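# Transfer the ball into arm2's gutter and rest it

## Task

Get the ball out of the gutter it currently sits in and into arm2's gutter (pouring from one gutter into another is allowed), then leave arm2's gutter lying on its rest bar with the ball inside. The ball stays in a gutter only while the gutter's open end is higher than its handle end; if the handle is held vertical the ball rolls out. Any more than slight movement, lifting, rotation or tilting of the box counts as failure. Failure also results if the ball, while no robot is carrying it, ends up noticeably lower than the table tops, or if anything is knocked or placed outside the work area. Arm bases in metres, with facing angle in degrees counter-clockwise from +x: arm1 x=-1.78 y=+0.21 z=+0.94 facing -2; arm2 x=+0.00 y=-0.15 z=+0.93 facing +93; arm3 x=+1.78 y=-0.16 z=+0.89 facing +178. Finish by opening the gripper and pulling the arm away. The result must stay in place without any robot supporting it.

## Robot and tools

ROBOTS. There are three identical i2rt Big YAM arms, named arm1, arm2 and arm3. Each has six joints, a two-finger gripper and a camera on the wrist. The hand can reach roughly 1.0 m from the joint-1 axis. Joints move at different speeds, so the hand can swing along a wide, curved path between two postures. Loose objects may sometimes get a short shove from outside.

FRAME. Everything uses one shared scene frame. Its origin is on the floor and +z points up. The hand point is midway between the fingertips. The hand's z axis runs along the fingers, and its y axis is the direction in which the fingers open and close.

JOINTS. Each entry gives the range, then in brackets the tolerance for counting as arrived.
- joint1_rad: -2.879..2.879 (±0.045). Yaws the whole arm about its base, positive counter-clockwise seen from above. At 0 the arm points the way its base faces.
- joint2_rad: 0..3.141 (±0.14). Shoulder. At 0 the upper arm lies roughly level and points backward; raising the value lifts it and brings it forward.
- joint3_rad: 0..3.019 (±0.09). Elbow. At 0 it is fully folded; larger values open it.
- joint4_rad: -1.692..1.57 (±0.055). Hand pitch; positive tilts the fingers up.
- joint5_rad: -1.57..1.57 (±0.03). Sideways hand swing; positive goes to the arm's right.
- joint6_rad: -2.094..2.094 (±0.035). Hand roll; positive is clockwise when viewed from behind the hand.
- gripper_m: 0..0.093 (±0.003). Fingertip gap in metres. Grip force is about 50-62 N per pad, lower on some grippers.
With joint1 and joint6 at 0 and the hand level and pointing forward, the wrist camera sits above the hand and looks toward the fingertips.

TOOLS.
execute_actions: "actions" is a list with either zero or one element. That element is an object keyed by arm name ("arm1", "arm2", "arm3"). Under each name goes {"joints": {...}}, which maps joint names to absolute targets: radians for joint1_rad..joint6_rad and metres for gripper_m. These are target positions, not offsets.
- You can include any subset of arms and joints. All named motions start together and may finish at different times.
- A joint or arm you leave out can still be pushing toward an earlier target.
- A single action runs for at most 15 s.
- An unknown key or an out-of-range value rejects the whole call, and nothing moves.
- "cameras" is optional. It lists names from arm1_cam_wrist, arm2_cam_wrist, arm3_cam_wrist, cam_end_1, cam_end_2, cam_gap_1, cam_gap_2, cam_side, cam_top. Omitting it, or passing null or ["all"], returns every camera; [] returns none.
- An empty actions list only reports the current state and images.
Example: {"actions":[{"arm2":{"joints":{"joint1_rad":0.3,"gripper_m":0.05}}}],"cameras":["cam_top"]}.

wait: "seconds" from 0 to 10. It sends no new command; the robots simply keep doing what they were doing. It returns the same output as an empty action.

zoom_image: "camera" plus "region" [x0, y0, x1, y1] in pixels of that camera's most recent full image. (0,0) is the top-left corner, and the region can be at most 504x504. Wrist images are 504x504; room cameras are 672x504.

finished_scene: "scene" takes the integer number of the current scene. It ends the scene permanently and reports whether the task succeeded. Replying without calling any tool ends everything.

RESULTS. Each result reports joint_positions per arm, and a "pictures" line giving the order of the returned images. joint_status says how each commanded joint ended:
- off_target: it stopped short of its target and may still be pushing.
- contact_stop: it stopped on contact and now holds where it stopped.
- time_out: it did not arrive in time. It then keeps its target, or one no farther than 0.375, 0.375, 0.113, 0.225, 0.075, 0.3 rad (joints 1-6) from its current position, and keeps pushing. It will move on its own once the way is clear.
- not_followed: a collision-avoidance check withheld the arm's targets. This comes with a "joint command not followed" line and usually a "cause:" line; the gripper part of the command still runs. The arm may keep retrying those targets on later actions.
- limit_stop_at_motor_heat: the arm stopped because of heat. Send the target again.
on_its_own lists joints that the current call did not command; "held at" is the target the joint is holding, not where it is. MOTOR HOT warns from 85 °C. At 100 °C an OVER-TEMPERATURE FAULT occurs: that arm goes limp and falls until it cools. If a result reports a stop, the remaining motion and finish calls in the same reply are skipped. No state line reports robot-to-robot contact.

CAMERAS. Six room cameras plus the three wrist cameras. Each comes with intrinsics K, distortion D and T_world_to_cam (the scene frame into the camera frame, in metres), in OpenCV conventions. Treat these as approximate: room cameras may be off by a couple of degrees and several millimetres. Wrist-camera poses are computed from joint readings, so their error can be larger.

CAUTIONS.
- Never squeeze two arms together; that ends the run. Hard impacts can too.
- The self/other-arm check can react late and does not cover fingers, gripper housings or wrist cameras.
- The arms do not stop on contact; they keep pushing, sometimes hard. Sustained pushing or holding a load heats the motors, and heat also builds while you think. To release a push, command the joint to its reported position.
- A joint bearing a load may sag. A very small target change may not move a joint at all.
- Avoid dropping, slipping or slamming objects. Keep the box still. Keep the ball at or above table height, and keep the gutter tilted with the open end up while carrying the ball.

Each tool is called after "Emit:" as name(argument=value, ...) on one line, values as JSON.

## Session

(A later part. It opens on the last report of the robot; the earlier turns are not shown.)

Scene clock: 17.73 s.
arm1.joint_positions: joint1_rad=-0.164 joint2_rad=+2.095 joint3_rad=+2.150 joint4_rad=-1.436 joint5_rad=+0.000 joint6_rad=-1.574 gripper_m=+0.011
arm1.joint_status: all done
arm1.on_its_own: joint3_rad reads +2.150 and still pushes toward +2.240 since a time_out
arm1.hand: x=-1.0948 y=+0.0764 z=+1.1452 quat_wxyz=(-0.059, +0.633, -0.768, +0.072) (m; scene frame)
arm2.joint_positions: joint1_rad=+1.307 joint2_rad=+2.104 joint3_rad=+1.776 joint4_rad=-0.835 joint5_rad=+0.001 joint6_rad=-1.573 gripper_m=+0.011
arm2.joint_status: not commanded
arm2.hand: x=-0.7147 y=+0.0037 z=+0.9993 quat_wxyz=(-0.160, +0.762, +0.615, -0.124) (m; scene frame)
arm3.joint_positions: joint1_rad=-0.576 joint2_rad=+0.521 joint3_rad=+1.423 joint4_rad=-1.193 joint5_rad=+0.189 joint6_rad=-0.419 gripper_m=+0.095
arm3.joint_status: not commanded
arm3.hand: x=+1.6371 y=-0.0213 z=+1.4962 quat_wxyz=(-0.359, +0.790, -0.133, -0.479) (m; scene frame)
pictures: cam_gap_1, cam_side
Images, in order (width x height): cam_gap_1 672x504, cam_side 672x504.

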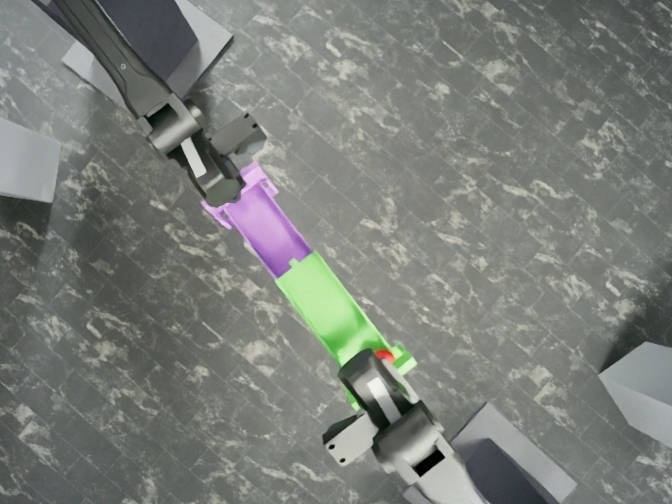

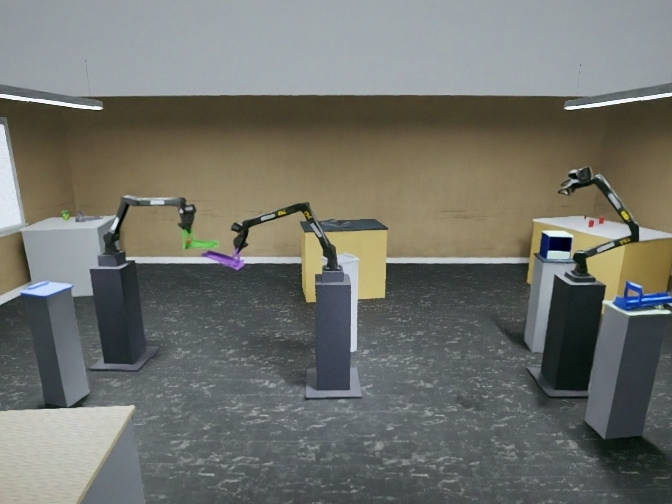

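Emit:
execute_actions(actions=[{"arm1":{"joints":{"joint4_rad":-1.55}}}], cameras=[])

Emit:
wait(seconds=2)

Scene clock: 18.60 s.
arm1.joint_positions: joint1_rad=-0.164 joint2_rad=+2.095 joint3_rad=+2.150 joint4_rad=-1.545 joint5_rad=+0.000 joint6_rad=-1.574 gripper_m=+0.011
arm1.joint_status: all done
arm1.on_its_own: joint3_rad reads +2.150 and still pushes toward +2.240 since a time_out
arm1.hand: x=-1.1210 y=+0.0816 z=+1.1417 quat_wxyz=(-0.024, +0.636, -0.771, +0.029) (m; scene frame)
arm2.joint_positions: joint1_rad=+1.307 joint2_rad=+2.104 joint3_rad=+1.776 joint4_rad=-0.835 joint5_rad=+0.001 joint6_rad=-1.573 gripper_m=+0.011
arm2.joint_status: not commanded
arm2.hand: x=-0.7147 y=+0.0037 z=+0.9993 quat_wxyz=(-0.160, +0.762, +0.615, -0.124) (m; scene frame)
arm3.joint_positions: joint1_rad=-0.576 joint2_rad=+0.521 joint3_rad=+1.423 joint4_rad=-1.193 joint5_rad=+0.189 joint6_rad=-0.419 gripper_m=+0.095
arm3.joint_status: not commanded
arm3.hand: x=+1.6371 y=-0.0213 z=+1.4962 quat_wxyz=(-0.359, +0.790, -0.133, -0.479) (m; scene frame)
pictures: none
No camera images: the call's "cameras" was empty. Leave "cameras" out to get every camera's image.

Scene clock: 20.60 s.
arm1.joint_positions: joint1_rad=-0.164 joint2_rad=+2.095 joint3_rad=+2.155 joint4_rad=-1.547 joint5_rad=+0.000 joint6_rad=-1.574 gripper_m=+0.011
arm1.joint_status: all done
arm1.hand: x=-1.1201 y=+0.0814 z=+1.1438 quat_wxyz=(-0.026, +0.636, -0.771, +0.031) (m; scene frame)
arm2.joint_positions: joint1_rad=+1.307 joint2_rad=+2.104 joint3_rad=+1.776 joint4_rad=-0.839 joint5_rad=+0.001 joint6_rad=-1.575 gripper_m=+0.011
arm2.joint_status: not commanded
arm2.hand: x=-0.7140 y=+0.0036 z=+0.9990 quat_wxyz=(-0.158, +0.762, +0.616, -0.123) (m; scene frame)
arm3.joint_positions: joint1_rad=-0.576 joint2_rad=+0.521 joint3_rad=+1.423 joint4_rad=-1.193 joint5_rad=+0.189 joint6_rad=-0.419 gripper_m=+0.095
arm3.joint_status: not commanded
arm3.hand: x=+1.6371 y=-0.0213 z=+1.4962 quat_wxyz=(-0.359, +0.790, -0.133, -0.479) (m; scene frame)
wait: 2.00 s; at rest by 0.27 s
pictures: arm1_cam_wrist, arm2_cam_wrist, arm3_cam_wrist, cam_end_1, cam_end_2, cam_gap_1, cam_gap_2, cam_side, cam_top
camera_calibration (this result's frames):
arm1_cam_wrist: T_world_to_cam=[[0.97948, -0.191146, 0.0638901, 1.04431], [-0.192859, -0.796899, 0.572501, -0.799159], [-0.0585175, -0.573075, -0.817411, 1.0449], [0, 0, 0, 1]] pos_world=[-1.11586, 0.161576, 1.24491]
arm2_cam_wrist: T_world_to_cam=[[-0.907502, 0.192082, 0.373557, -1.01689], [0.381182, 0.750201, 0.540277, -0.261623], [-0.176465, 0.632696, -0.754027, 0.746675], [0, 0, 0, 1]] pos_world=[-0.691339, -0.0808228, 1.08423]
arm3_cam_wrist: T_world_to_cam=[[0.555229, 0.701665, 0.446529, -1.56212], [0.797068, -0.295606, -0.526593, -0.517028], [-0.237495, 0.648293, -0.723403, 1.60929], [0, 0, 0, 1]] pos_world=[1.66164, -0.100044, 1.58944]
Images, in order (width x height): arm1_cam_wrist 504x504, arm2_cam_wrist 504x504, arm3_cam_wrist 504x504, cam_end_1 672x504, cam_end_2 672x504, cam_gap_1 672x504, cam_gap_2 672x504, cam_side 672x504, cam_top 672x504.

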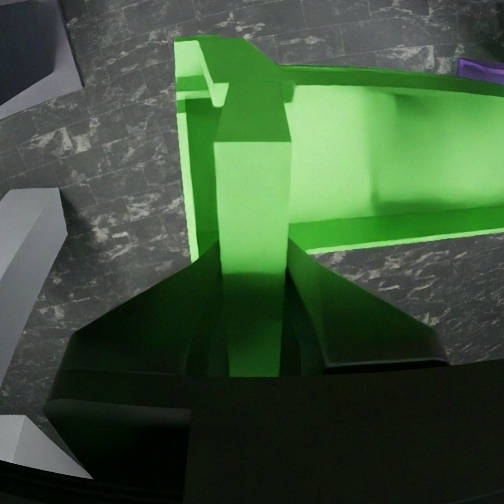

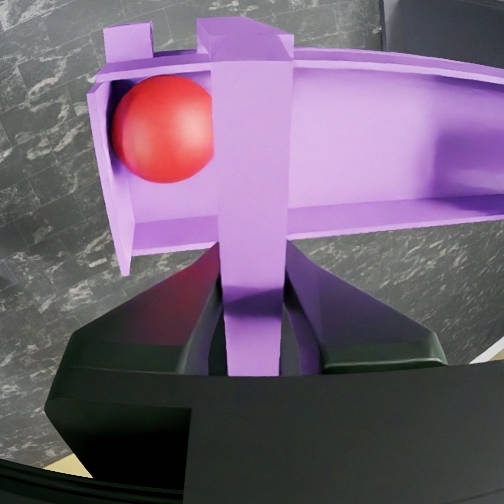

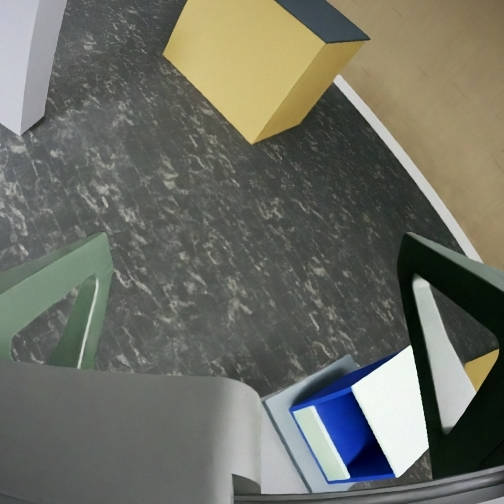

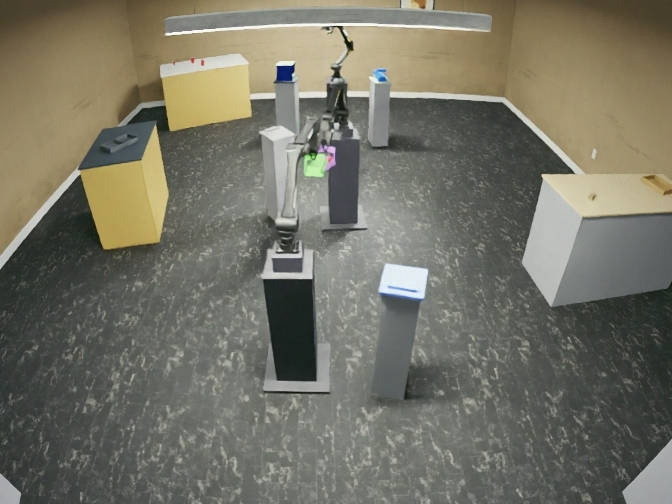

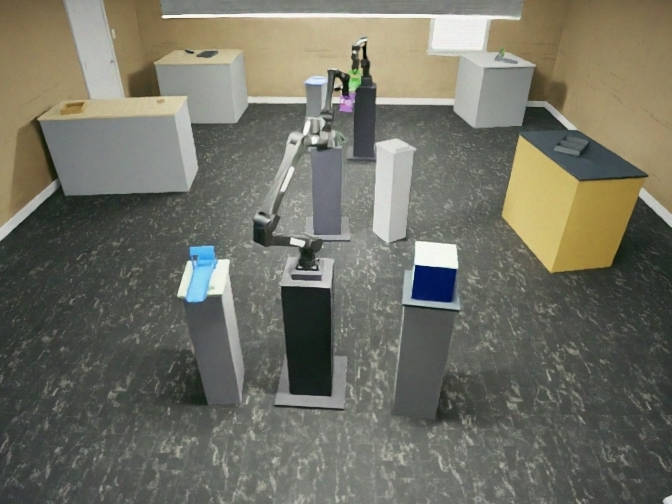

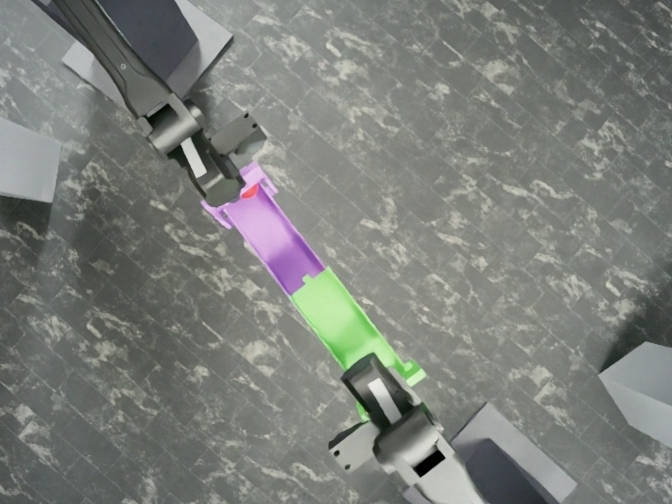

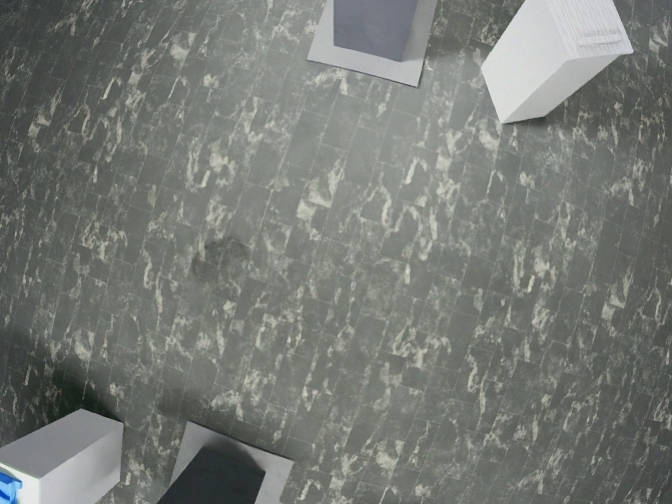

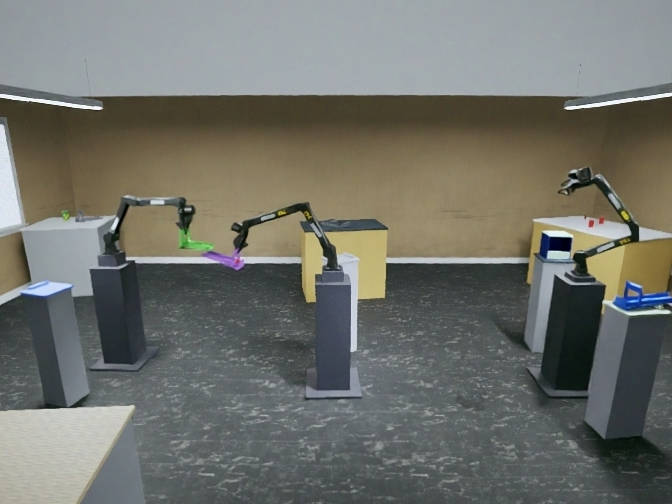

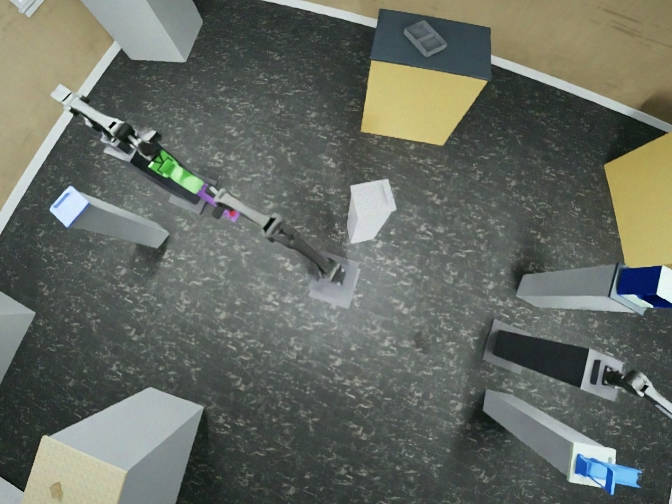

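Emit:
execute_actions(actions=[{"arm1":{"joints":{"joint2_rad":1.8,"joint3_rad":2.0}}}], cameras=[])

Emit:
execute_actions(actions=[{"arm1":{"joints":{"joint1_rad":-1.62,"joint3_rad":1.76,"joint4_rad":-1.45,"joint5_rad":0.25,"joint6_rad":0.18}},"arm2":{"joints":{"joint1_rad":0.7,"joint2_rad":1.65,"joint3_rad":1.5,"joint4_rad":-0.9,"joint5_rad":0.15}}}], cameras=["arm2_cam_wrist"])

Emit:
execute_actions(actions=[{"arm1":{"joints":{"joint2_rad":1.97,"joint3_rad":1.71,"joint4_rad":-1.29}},"arm2":{"joints":{"joint1_rad":0.0,"joint2_rad":1.62,"joint3_rad":1.35,"joint4_rad":-0.93,"joint5_rad":0.35,"joint6_rad":-0.8}}}], cameras=["arm2_cam_wrist"])

Emit:
execute_actions(actions=[{"arm1":{"joints":{"joint2_rad":2.04,"joint3_rad":1.675,"joint4_rad":-1.19,"joint5_rad":0.23}},"arm2":{"joints":{"joint2_rad":1.73,"joint3_rad":1.29,"joint4_rad":-0.97,"joint5_rad":0.26,"joint6_rad":-0.47}}}], cameras=["arm2_cam_wrist","arm1_cam_wrist"])

Scene clock: 22.33 s.
arm1.joint_positions: joint1_rad=-0.164 joint2_rad=+1.814 joint3_rad=+1.999 joint4_rad=-1.549 joint5_rad=+0.000 joint6_rad=-1.574 gripper_m=+0.011
arm1.joint_status: all done
arm1.hand: x=-1.1855 y=+0.0944 z=+1.2528 quat_wxyz=(-0.064, +0.633, -0.768, +0.078) (m; scene frame)
arm2.joint_positions: joint1_rad=+1.307 joint2_rad=+2.104 joint3_rad=+1.776 joint4_rad=-0.839 joint5_rad=+0.001 joint6_rad=-1.575 gripper_m=+0.011
arm2.joint_status: not commanded
arm2.hand: x=-0.7140 y=+0.0036 z=+0.9990 quat_wxyz=(-0.158, +0.762, +0.616, -0.123) (m; scene frame)
arm3.joint_positions: joint1_rad=-0.576 joint2_rad=+0.521 joint3_rad=+1.423 joint4_rad=-1.193 joint5_rad=+0.189 joint6_rad=-0.419 gripper_m=+0.095
arm3.joint_status: not commanded
arm3.hand: x=+1.6371 y=-0.0213 z=+1.4962 quat_wxyz=(-0.359, +0.790, -0.133, -0.479) (m; scene frame)
pictures: none
No camera images: the call's "cameras" was empty. Leave "cameras" out to get every camera's image.

Scene clock: 24.60 s.
arm1.joint_positions: joint1_rad=-1.625 joint2_rad=+1.837 joint3_rad=+1.759 joint4_rad=-1.446 joint5_rad=+0.250 joint6_rad=+0.171 gripper_m=+0.011
arm1.joint_status: all done
arm1.hand: x=-1.8721 y=-0.3607 z=+1.1520 quat_wxyz=(+0.069, -0.787, -0.603, +0.109) (m; scene frame)
arm2.joint_positions: joint1_rad=+0.695 joint2_rad=+1.664 joint3_rad=+1.495 joint4_rad=-0.903 joint5_rad=+0.148 joint6_rad=-1.575 gripper_m=+0.011
arm2.joint_status: all done
arm2.hand: x=-0.3987 y=+0.3183 z=+1.1511 quat_wxyz=(-0.258, +0.906, +0.335, -0.021) (m; scene frame)
arm3.joint_positions: joint1_rad=-0.576 joint2_rad=+0.521 joint3_rad=+1.423 joint4_rad=-1.193 joint5_rad=+0.189 joint6_rad=-0.419 gripper_m=+0.095
arm3.joint_status: not commanded
arm3.hand: x=+1.6371 y=-0.0213 z=+1.4962 quat_wxyz=(-0.359, +0.790, -0.133, -0.479) (m; scene frame)
pictures: arm2_cam_wrist
camera_calibration (this result's frames):
arm2_cam_wrist: T_world_to_cam=[[-0.602357, 0.65077, 0.462239, -0.974497], [0.746211, 0.253463, 0.615569, -0.483118], [0.283434, 0.71572, -0.638287, 0.741545], [0, 0, 0, 1]] pos_world=[-0.436666, 0.225887, 1.22116]
Images, in order (width x height): arm2_cam_wrist 504x504.

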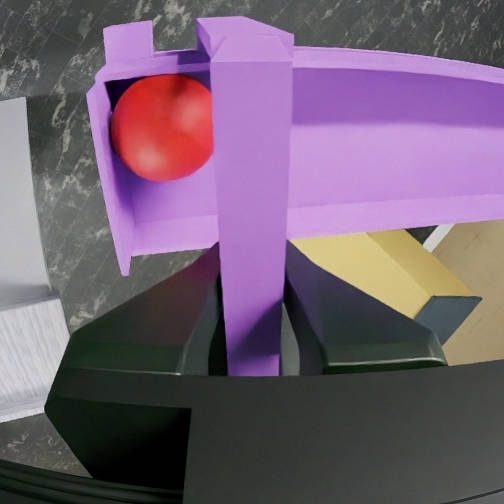

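Scene clock: 26.33 s.
arm1.joint_positions: joint1_rad=-1.625 joint2_rad=+2.003 joint3_rad=+1.697 joint4_rad=-1.297 joint5_rad=+0.249 joint6_rad=+0.173 gripper_m=+0.011
arm1.joint_status: all done
arm1.hand: x=-1.8740 y=-0.3803 z=+1.0340 quat_wxyz=(+0.097, -0.785, -0.606, +0.082) (m; scene frame)
arm2.joint_positions: joint1_rad=-0.011 joint2_rad=+1.643 joint3_rad=+1.344 joint4_rad=-0.932 joint5_rad=+0.347 joint6_rad=-0.812 gripper_m=+0.011
arm2.joint_status: all done
arm2.hand: x=+0.0386 y=+0.4079 z=+1.0975 quat_wxyz=(-0.222, +0.897, -0.371, +0.092) (m; scene frame)
arm3.joint_positions: joint1_rad=-0.576 joint2_rad=+0.521 joint3_rad=+1.423 joint4_rad=-1.193 joint5_rad=+0.189 joint6_rad=-0.419 gripper_m=+0.095
arm3.joint_status: not commanded
arm3.hand: x=+1.6371 y=-0.0213 z=+1.4962 quat_wxyz=(-0.359, +0.790, -0.133, -0.479) (m; scene frame)
pictures: arm2_cam_wrist
camera_calibration (this result's frames):
arm2_cam_wrist: T_world_to_cam=[[0.629931, 0.634759, 0.447513, -0.769499], [0.398095, -0.758654, 0.515717, -0.263257], [0.666864, -0.146713, -0.730594, 0.957536], [0, 0, 0, 1]] pos_world=[-0.0490133, 0.429209, 1.1797]
Images, in order (width x height): arm2_cam_wrist 504x504.

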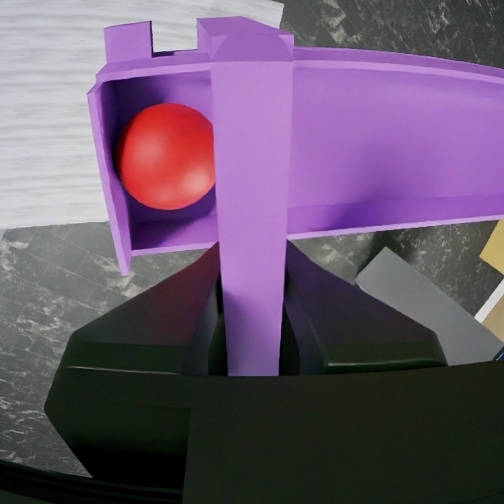

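Scene clock: 27.67 s.
arm1.joint_positions: joint1_rad=-1.625 joint2_rad=+2.056 joint3_rad=+1.674 joint4_rad=-1.198 joint5_rad=+0.230 joint6_rad=+0.173 gripper_m=+0.011
arm1.joint_status: all done
arm1.hand: x=-1.8721 y=-0.3924 z=+0.9938 quat_wxyz=(+0.083, -0.787, -0.606, +0.083) (m; scene frame)
arm2.joint_positions: joint1_rad=-0.011 joint2_rad=+1.756 joint3_rad=+1.279 joint4_rad=-0.970 joint5_rad=+0.257 joint6_rad=-0.482 gripper_m=+0.011
arm2.joint_status: all done
arm2.hand: x=+0.0252 y=+0.3745 z=+1.0051 quat_wxyz=(-0.122, +0.851, -0.504, +0.075) (m; scene frame)
arm3.joint_positions: joint1_rad=-0.576 joint2_rad=+0.521 joint3_rad=+1.423 joint4_rad=-1.193 joint5_rad=+0.189 joint6_rad=-0.419 gripper_m=+0.095
arm3.joint_status: not commanded
arm3.hand: x=+1.6371 y=-0.0213 z=+1.4962 quat_wxyz=(-0.359, +0.790, -0.133, -0.479) (m; scene frame)
pictures: arm1_cam_wrist, arm2_cam_wrist
camera_calibration (this result's frames):
arm1_cam_wrist: T_world_to_cam=[[-0.943475, 0.253001, 0.214116, -1.87504], [0.330008, 0.777138, 0.535865, 0.397011], [-0.0308234, 0.576235, -0.816703, 1.10892], [0, 0, 0, 1]] pos_world=[-1.86589, -0.473145, 1.09439]
arm2_cam_wrist: T_world_to_cam=[[0.844944, 0.46524, 0.263857, -0.455846], [0.259333, -0.787819, 0.558648, -0.264423], [0.467777, -0.4036, -0.786315, 1.05134], [0, 0, 0, 1]] pos_world=[-0.0380541, 0.428079, 1.09468]
Images, in order (width x height): arm1_cam_wrist 504x504, arm2_cam_wrist 504x504.

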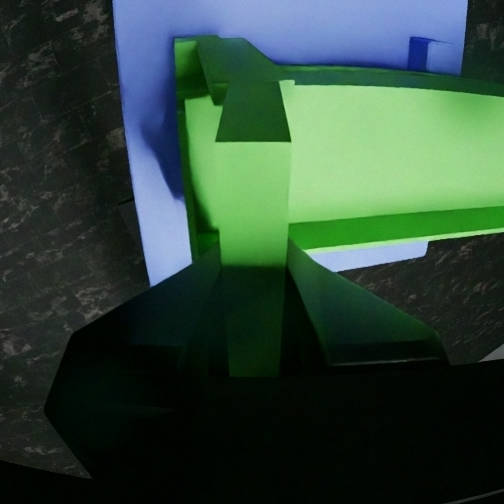

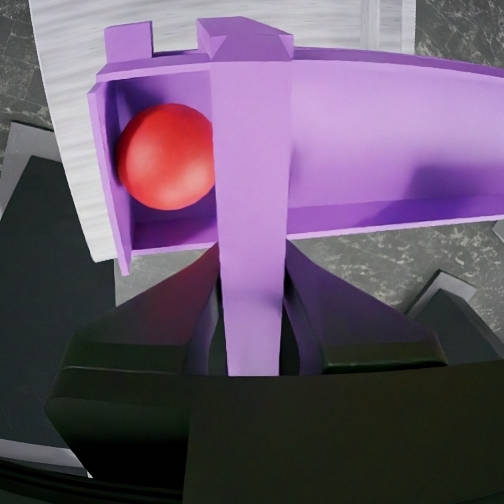

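Emit:
execute_actions(actions=[{"arm1":{"joints":{"joint2_rad":2.075,"joint3_rad":1.655,"joint4_rad":-1.18,"joint5_rad":0.22}},"arm2":{"joints":{"joint1_rad":0.008,"joint2_rad":1.815,"joint3_rad":1.258,"joint4_rad":-0.885,"joint5_rad":0.205}}}], cameras=["arm2_cam_wrist"])

Scene clock: 28.73 s.
arm1.joint_positions: joint1_rad=-1.625 joint2_rad=+2.085 joint3_rad=+1.656 joint4_rad=-1.188 joint5_rad=+0.220 joint6_rad=+0.173 gripper_m=+0.011
arm1.joint_status: all done
arm1.hand: x=-1.8696 y=-0.3855 z=+0.9704 quat_wxyz=(+0.092, -0.786, -0.608, +0.067) (m; scene frame)
arm2.joint_positions: joint1_rad=-0.004 joint2_rad=+1.832 joint3_rad=+1.253 joint4_rad=-0.897 joint5_rad=+0.204 joint6_rad=-0.481 gripper_m=+0.011
arm2.joint_status: all done
arm2.hand: x=+0.0122 y=+0.3753 z=+0.9572 quat_wxyz=(-0.097, +0.858, -0.501, +0.060) (m; scene frame)
arm3.joint_positions: joint1_rad=-0.576 joint2_rad=+0.521 joint3_rad=+1.423 joint4_rad=-1.193 joint5_rad=+0.189 joint6_rad=-0.419 gripper_m=+0.095
arm3.joint_status: not commanded
arm3.hand: x=+1.6371 y=-0.0213 z=+1.4962 quat_wxyz=(-0.359, +0.790, -0.133, -0.479) (m; scene frame)
pictures: arm2_cam_wrist
camera_calibration (this result's frames):
arm2_cam_wrist: T_world_to_cam=[[0.851431, 0.482747, 0.20499, -0.382892], [0.298377, -0.767296, 0.567651, -0.250448], [0.43132, -0.422152, -0.79734, 1.03805], [0, 0, 0, 1]] pos_world=[-0.0469974, 0.430887, 1.04833]
Images, in order (width x height): arm2_cam_wrist 504x504.

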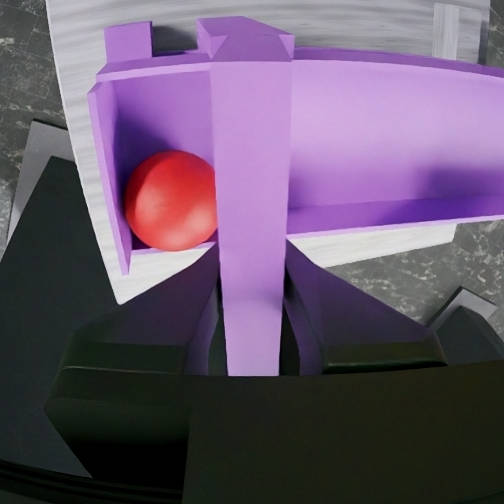

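Emit:
execute_actions(actions=[{"arm1":{"joints":{"gripper_m":0.07}},"arm2":{"joints":{"gripper_m":0.07}}}], cameras=[])

Emit:
execute_actions(actions=[{"arm1":{"joints":{"joint2_rad":1.5,"joint4_rad":-1.5}},"arm2":{"joints":{"joint2_rad":1.3,"joint3_rad":1.4,"joint4_rad":-1.35}}}], cameras=["arm2_cam_wrist","cam_end_1","cam_top"])

Emit:
zoom_image(camera="cam_top", region=[320,140,440,240])

Scene clock: 29.93 s.
arm1.joint_positions: joint1_rad=-1.625 joint2_rad=+2.085 joint3_rad=+1.656 joint4_rad=-1.188 joint5_rad=+0.220 joint6_rad=+0.173 gripper_m=+0.070
arm1.joint_status: all done
arm1.hand: x=-1.8696 y=-0.3856 z=+0.9703 quat_wxyz=(+0.092, -0.786, -0.608, +0.067) (m; scene frame)
arm2.joint_positions: joint1_rad=-0.004 joint2_rad=+1.826 joint3_rad=+1.253 joint4_rad=-0.895 joint5_rad=+0.203 joint6_rad=-0.481 gripper_m=+0.070
arm2.joint_status: all done
arm2.hand: x=+0.0121 y=+0.3762 z=+0.9601 quat_wxyz=(-0.100, +0.858, -0.501, +0.057) (m; scene frame)
arm3.joint_positions: joint1_rad=-0.576 joint2_rad=+0.521 joint3_rad=+1.423 joint4_rad=-1.193 joint5_rad=+0.189 joint6_rad=-0.419 gripper_m=+0.095
arm3.joint_status: not commanded
arm3.hand: x=+1.6371 y=-0.0213 z=+1.4962 quat_wxyz=(-0.359, +0.790, -0.133, -0.479) (m; scene frame)
pictures: none
No camera images: the call's "cameras" was empty. Leave "cameras" out to get every camera's image.

Scene clock: 31.53 s.
arm1.joint_positions: joint1_rad=-1.625 joint2_rad=+1.512 joint3_rad=+1.647 joint4_rad=-1.496 joint5_rad=+0.220 joint6_rad=+0.173 gripper_m=+0.070
arm1.joint_status: all done
arm1.hand: x=-1.8593 y=-0.2791 z=+1.2711 quat_wxyz=(-0.002, -0.790, -0.594, +0.152) (m; scene frame)
arm2.joint_positions: joint1_rad=-0.004 joint2_rad=+1.304 joint3_rad=+1.376 joint4_rad=-1.343 joint5_rad=+0.203 joint6_rad=-0.480 gripper_m=+0.070
arm2.joint_status: all done
arm2.hand: x=+0.0156 y=+0.2860 z=+1.2378 quat_wxyz=(-0.181, +0.844, -0.505, +0.004) (m; scene frame)
arm3.joint_positions: joint1_rad=-0.576 joint2_rad=+0.521 joint3_rad=+1.423 joint4_rad=-1.193 joint5_rad=+0.189 joint6_rad=-0.419 gripper_m=+0.095
arm3.joint_status: not commanded
arm3.hand: x=+1.6371 y=-0.0213 z=+1.4962 quat_wxyz=(-0.359, +0.790, -0.133, -0.479) (m; scene frame)
pictures: arm2_cam_wrist, cam_end_1, cam_top
camera_calibration (this result's frames):
arm2_cam_wrist: T_world_to_cam=[[0.853835, 0.431873, 0.290607, -0.491687], [0.303112, -0.866357, 0.396923, -0.239647], [0.423189, -0.250821, -0.870632, 1.26445], [0, 0, 0, 1]] pos_world=[-0.0426443, 0.321878, 1.33888]
Images, in order (width x height): arm2_cam_wrist 504x504, cam_end_1 672x504, cam_top 672x504.

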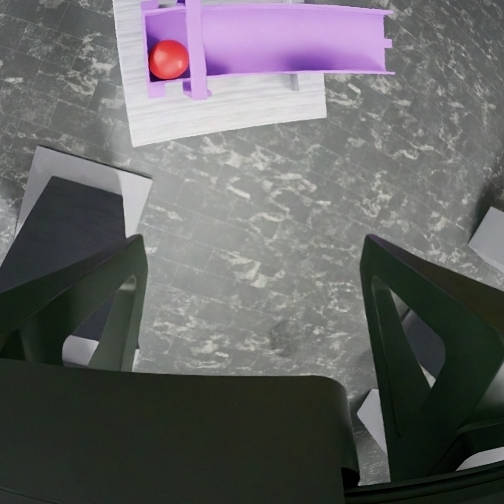

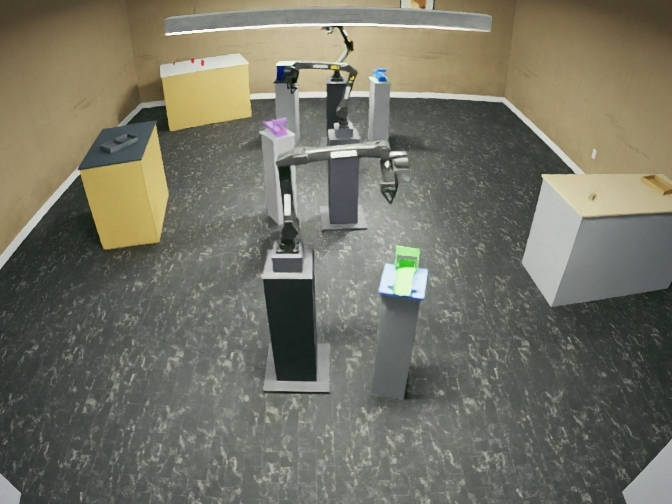

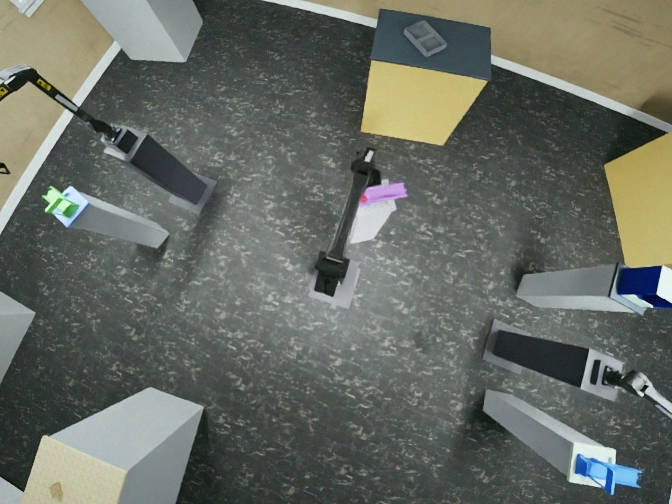

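Region (320, 140, 440, 240) of cam_top's 672x504 image, scaled by 4.200, with more detail than that image has.

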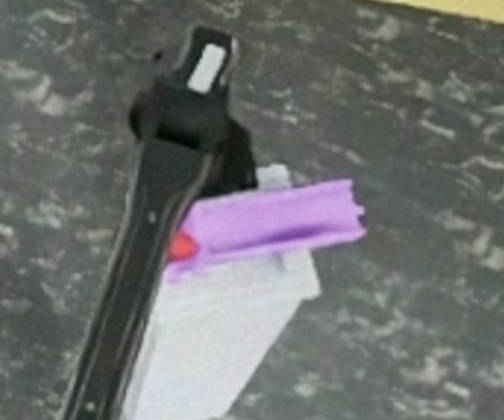

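Emit:
finished_scene(scene=2)

The scene is finished: the task was done.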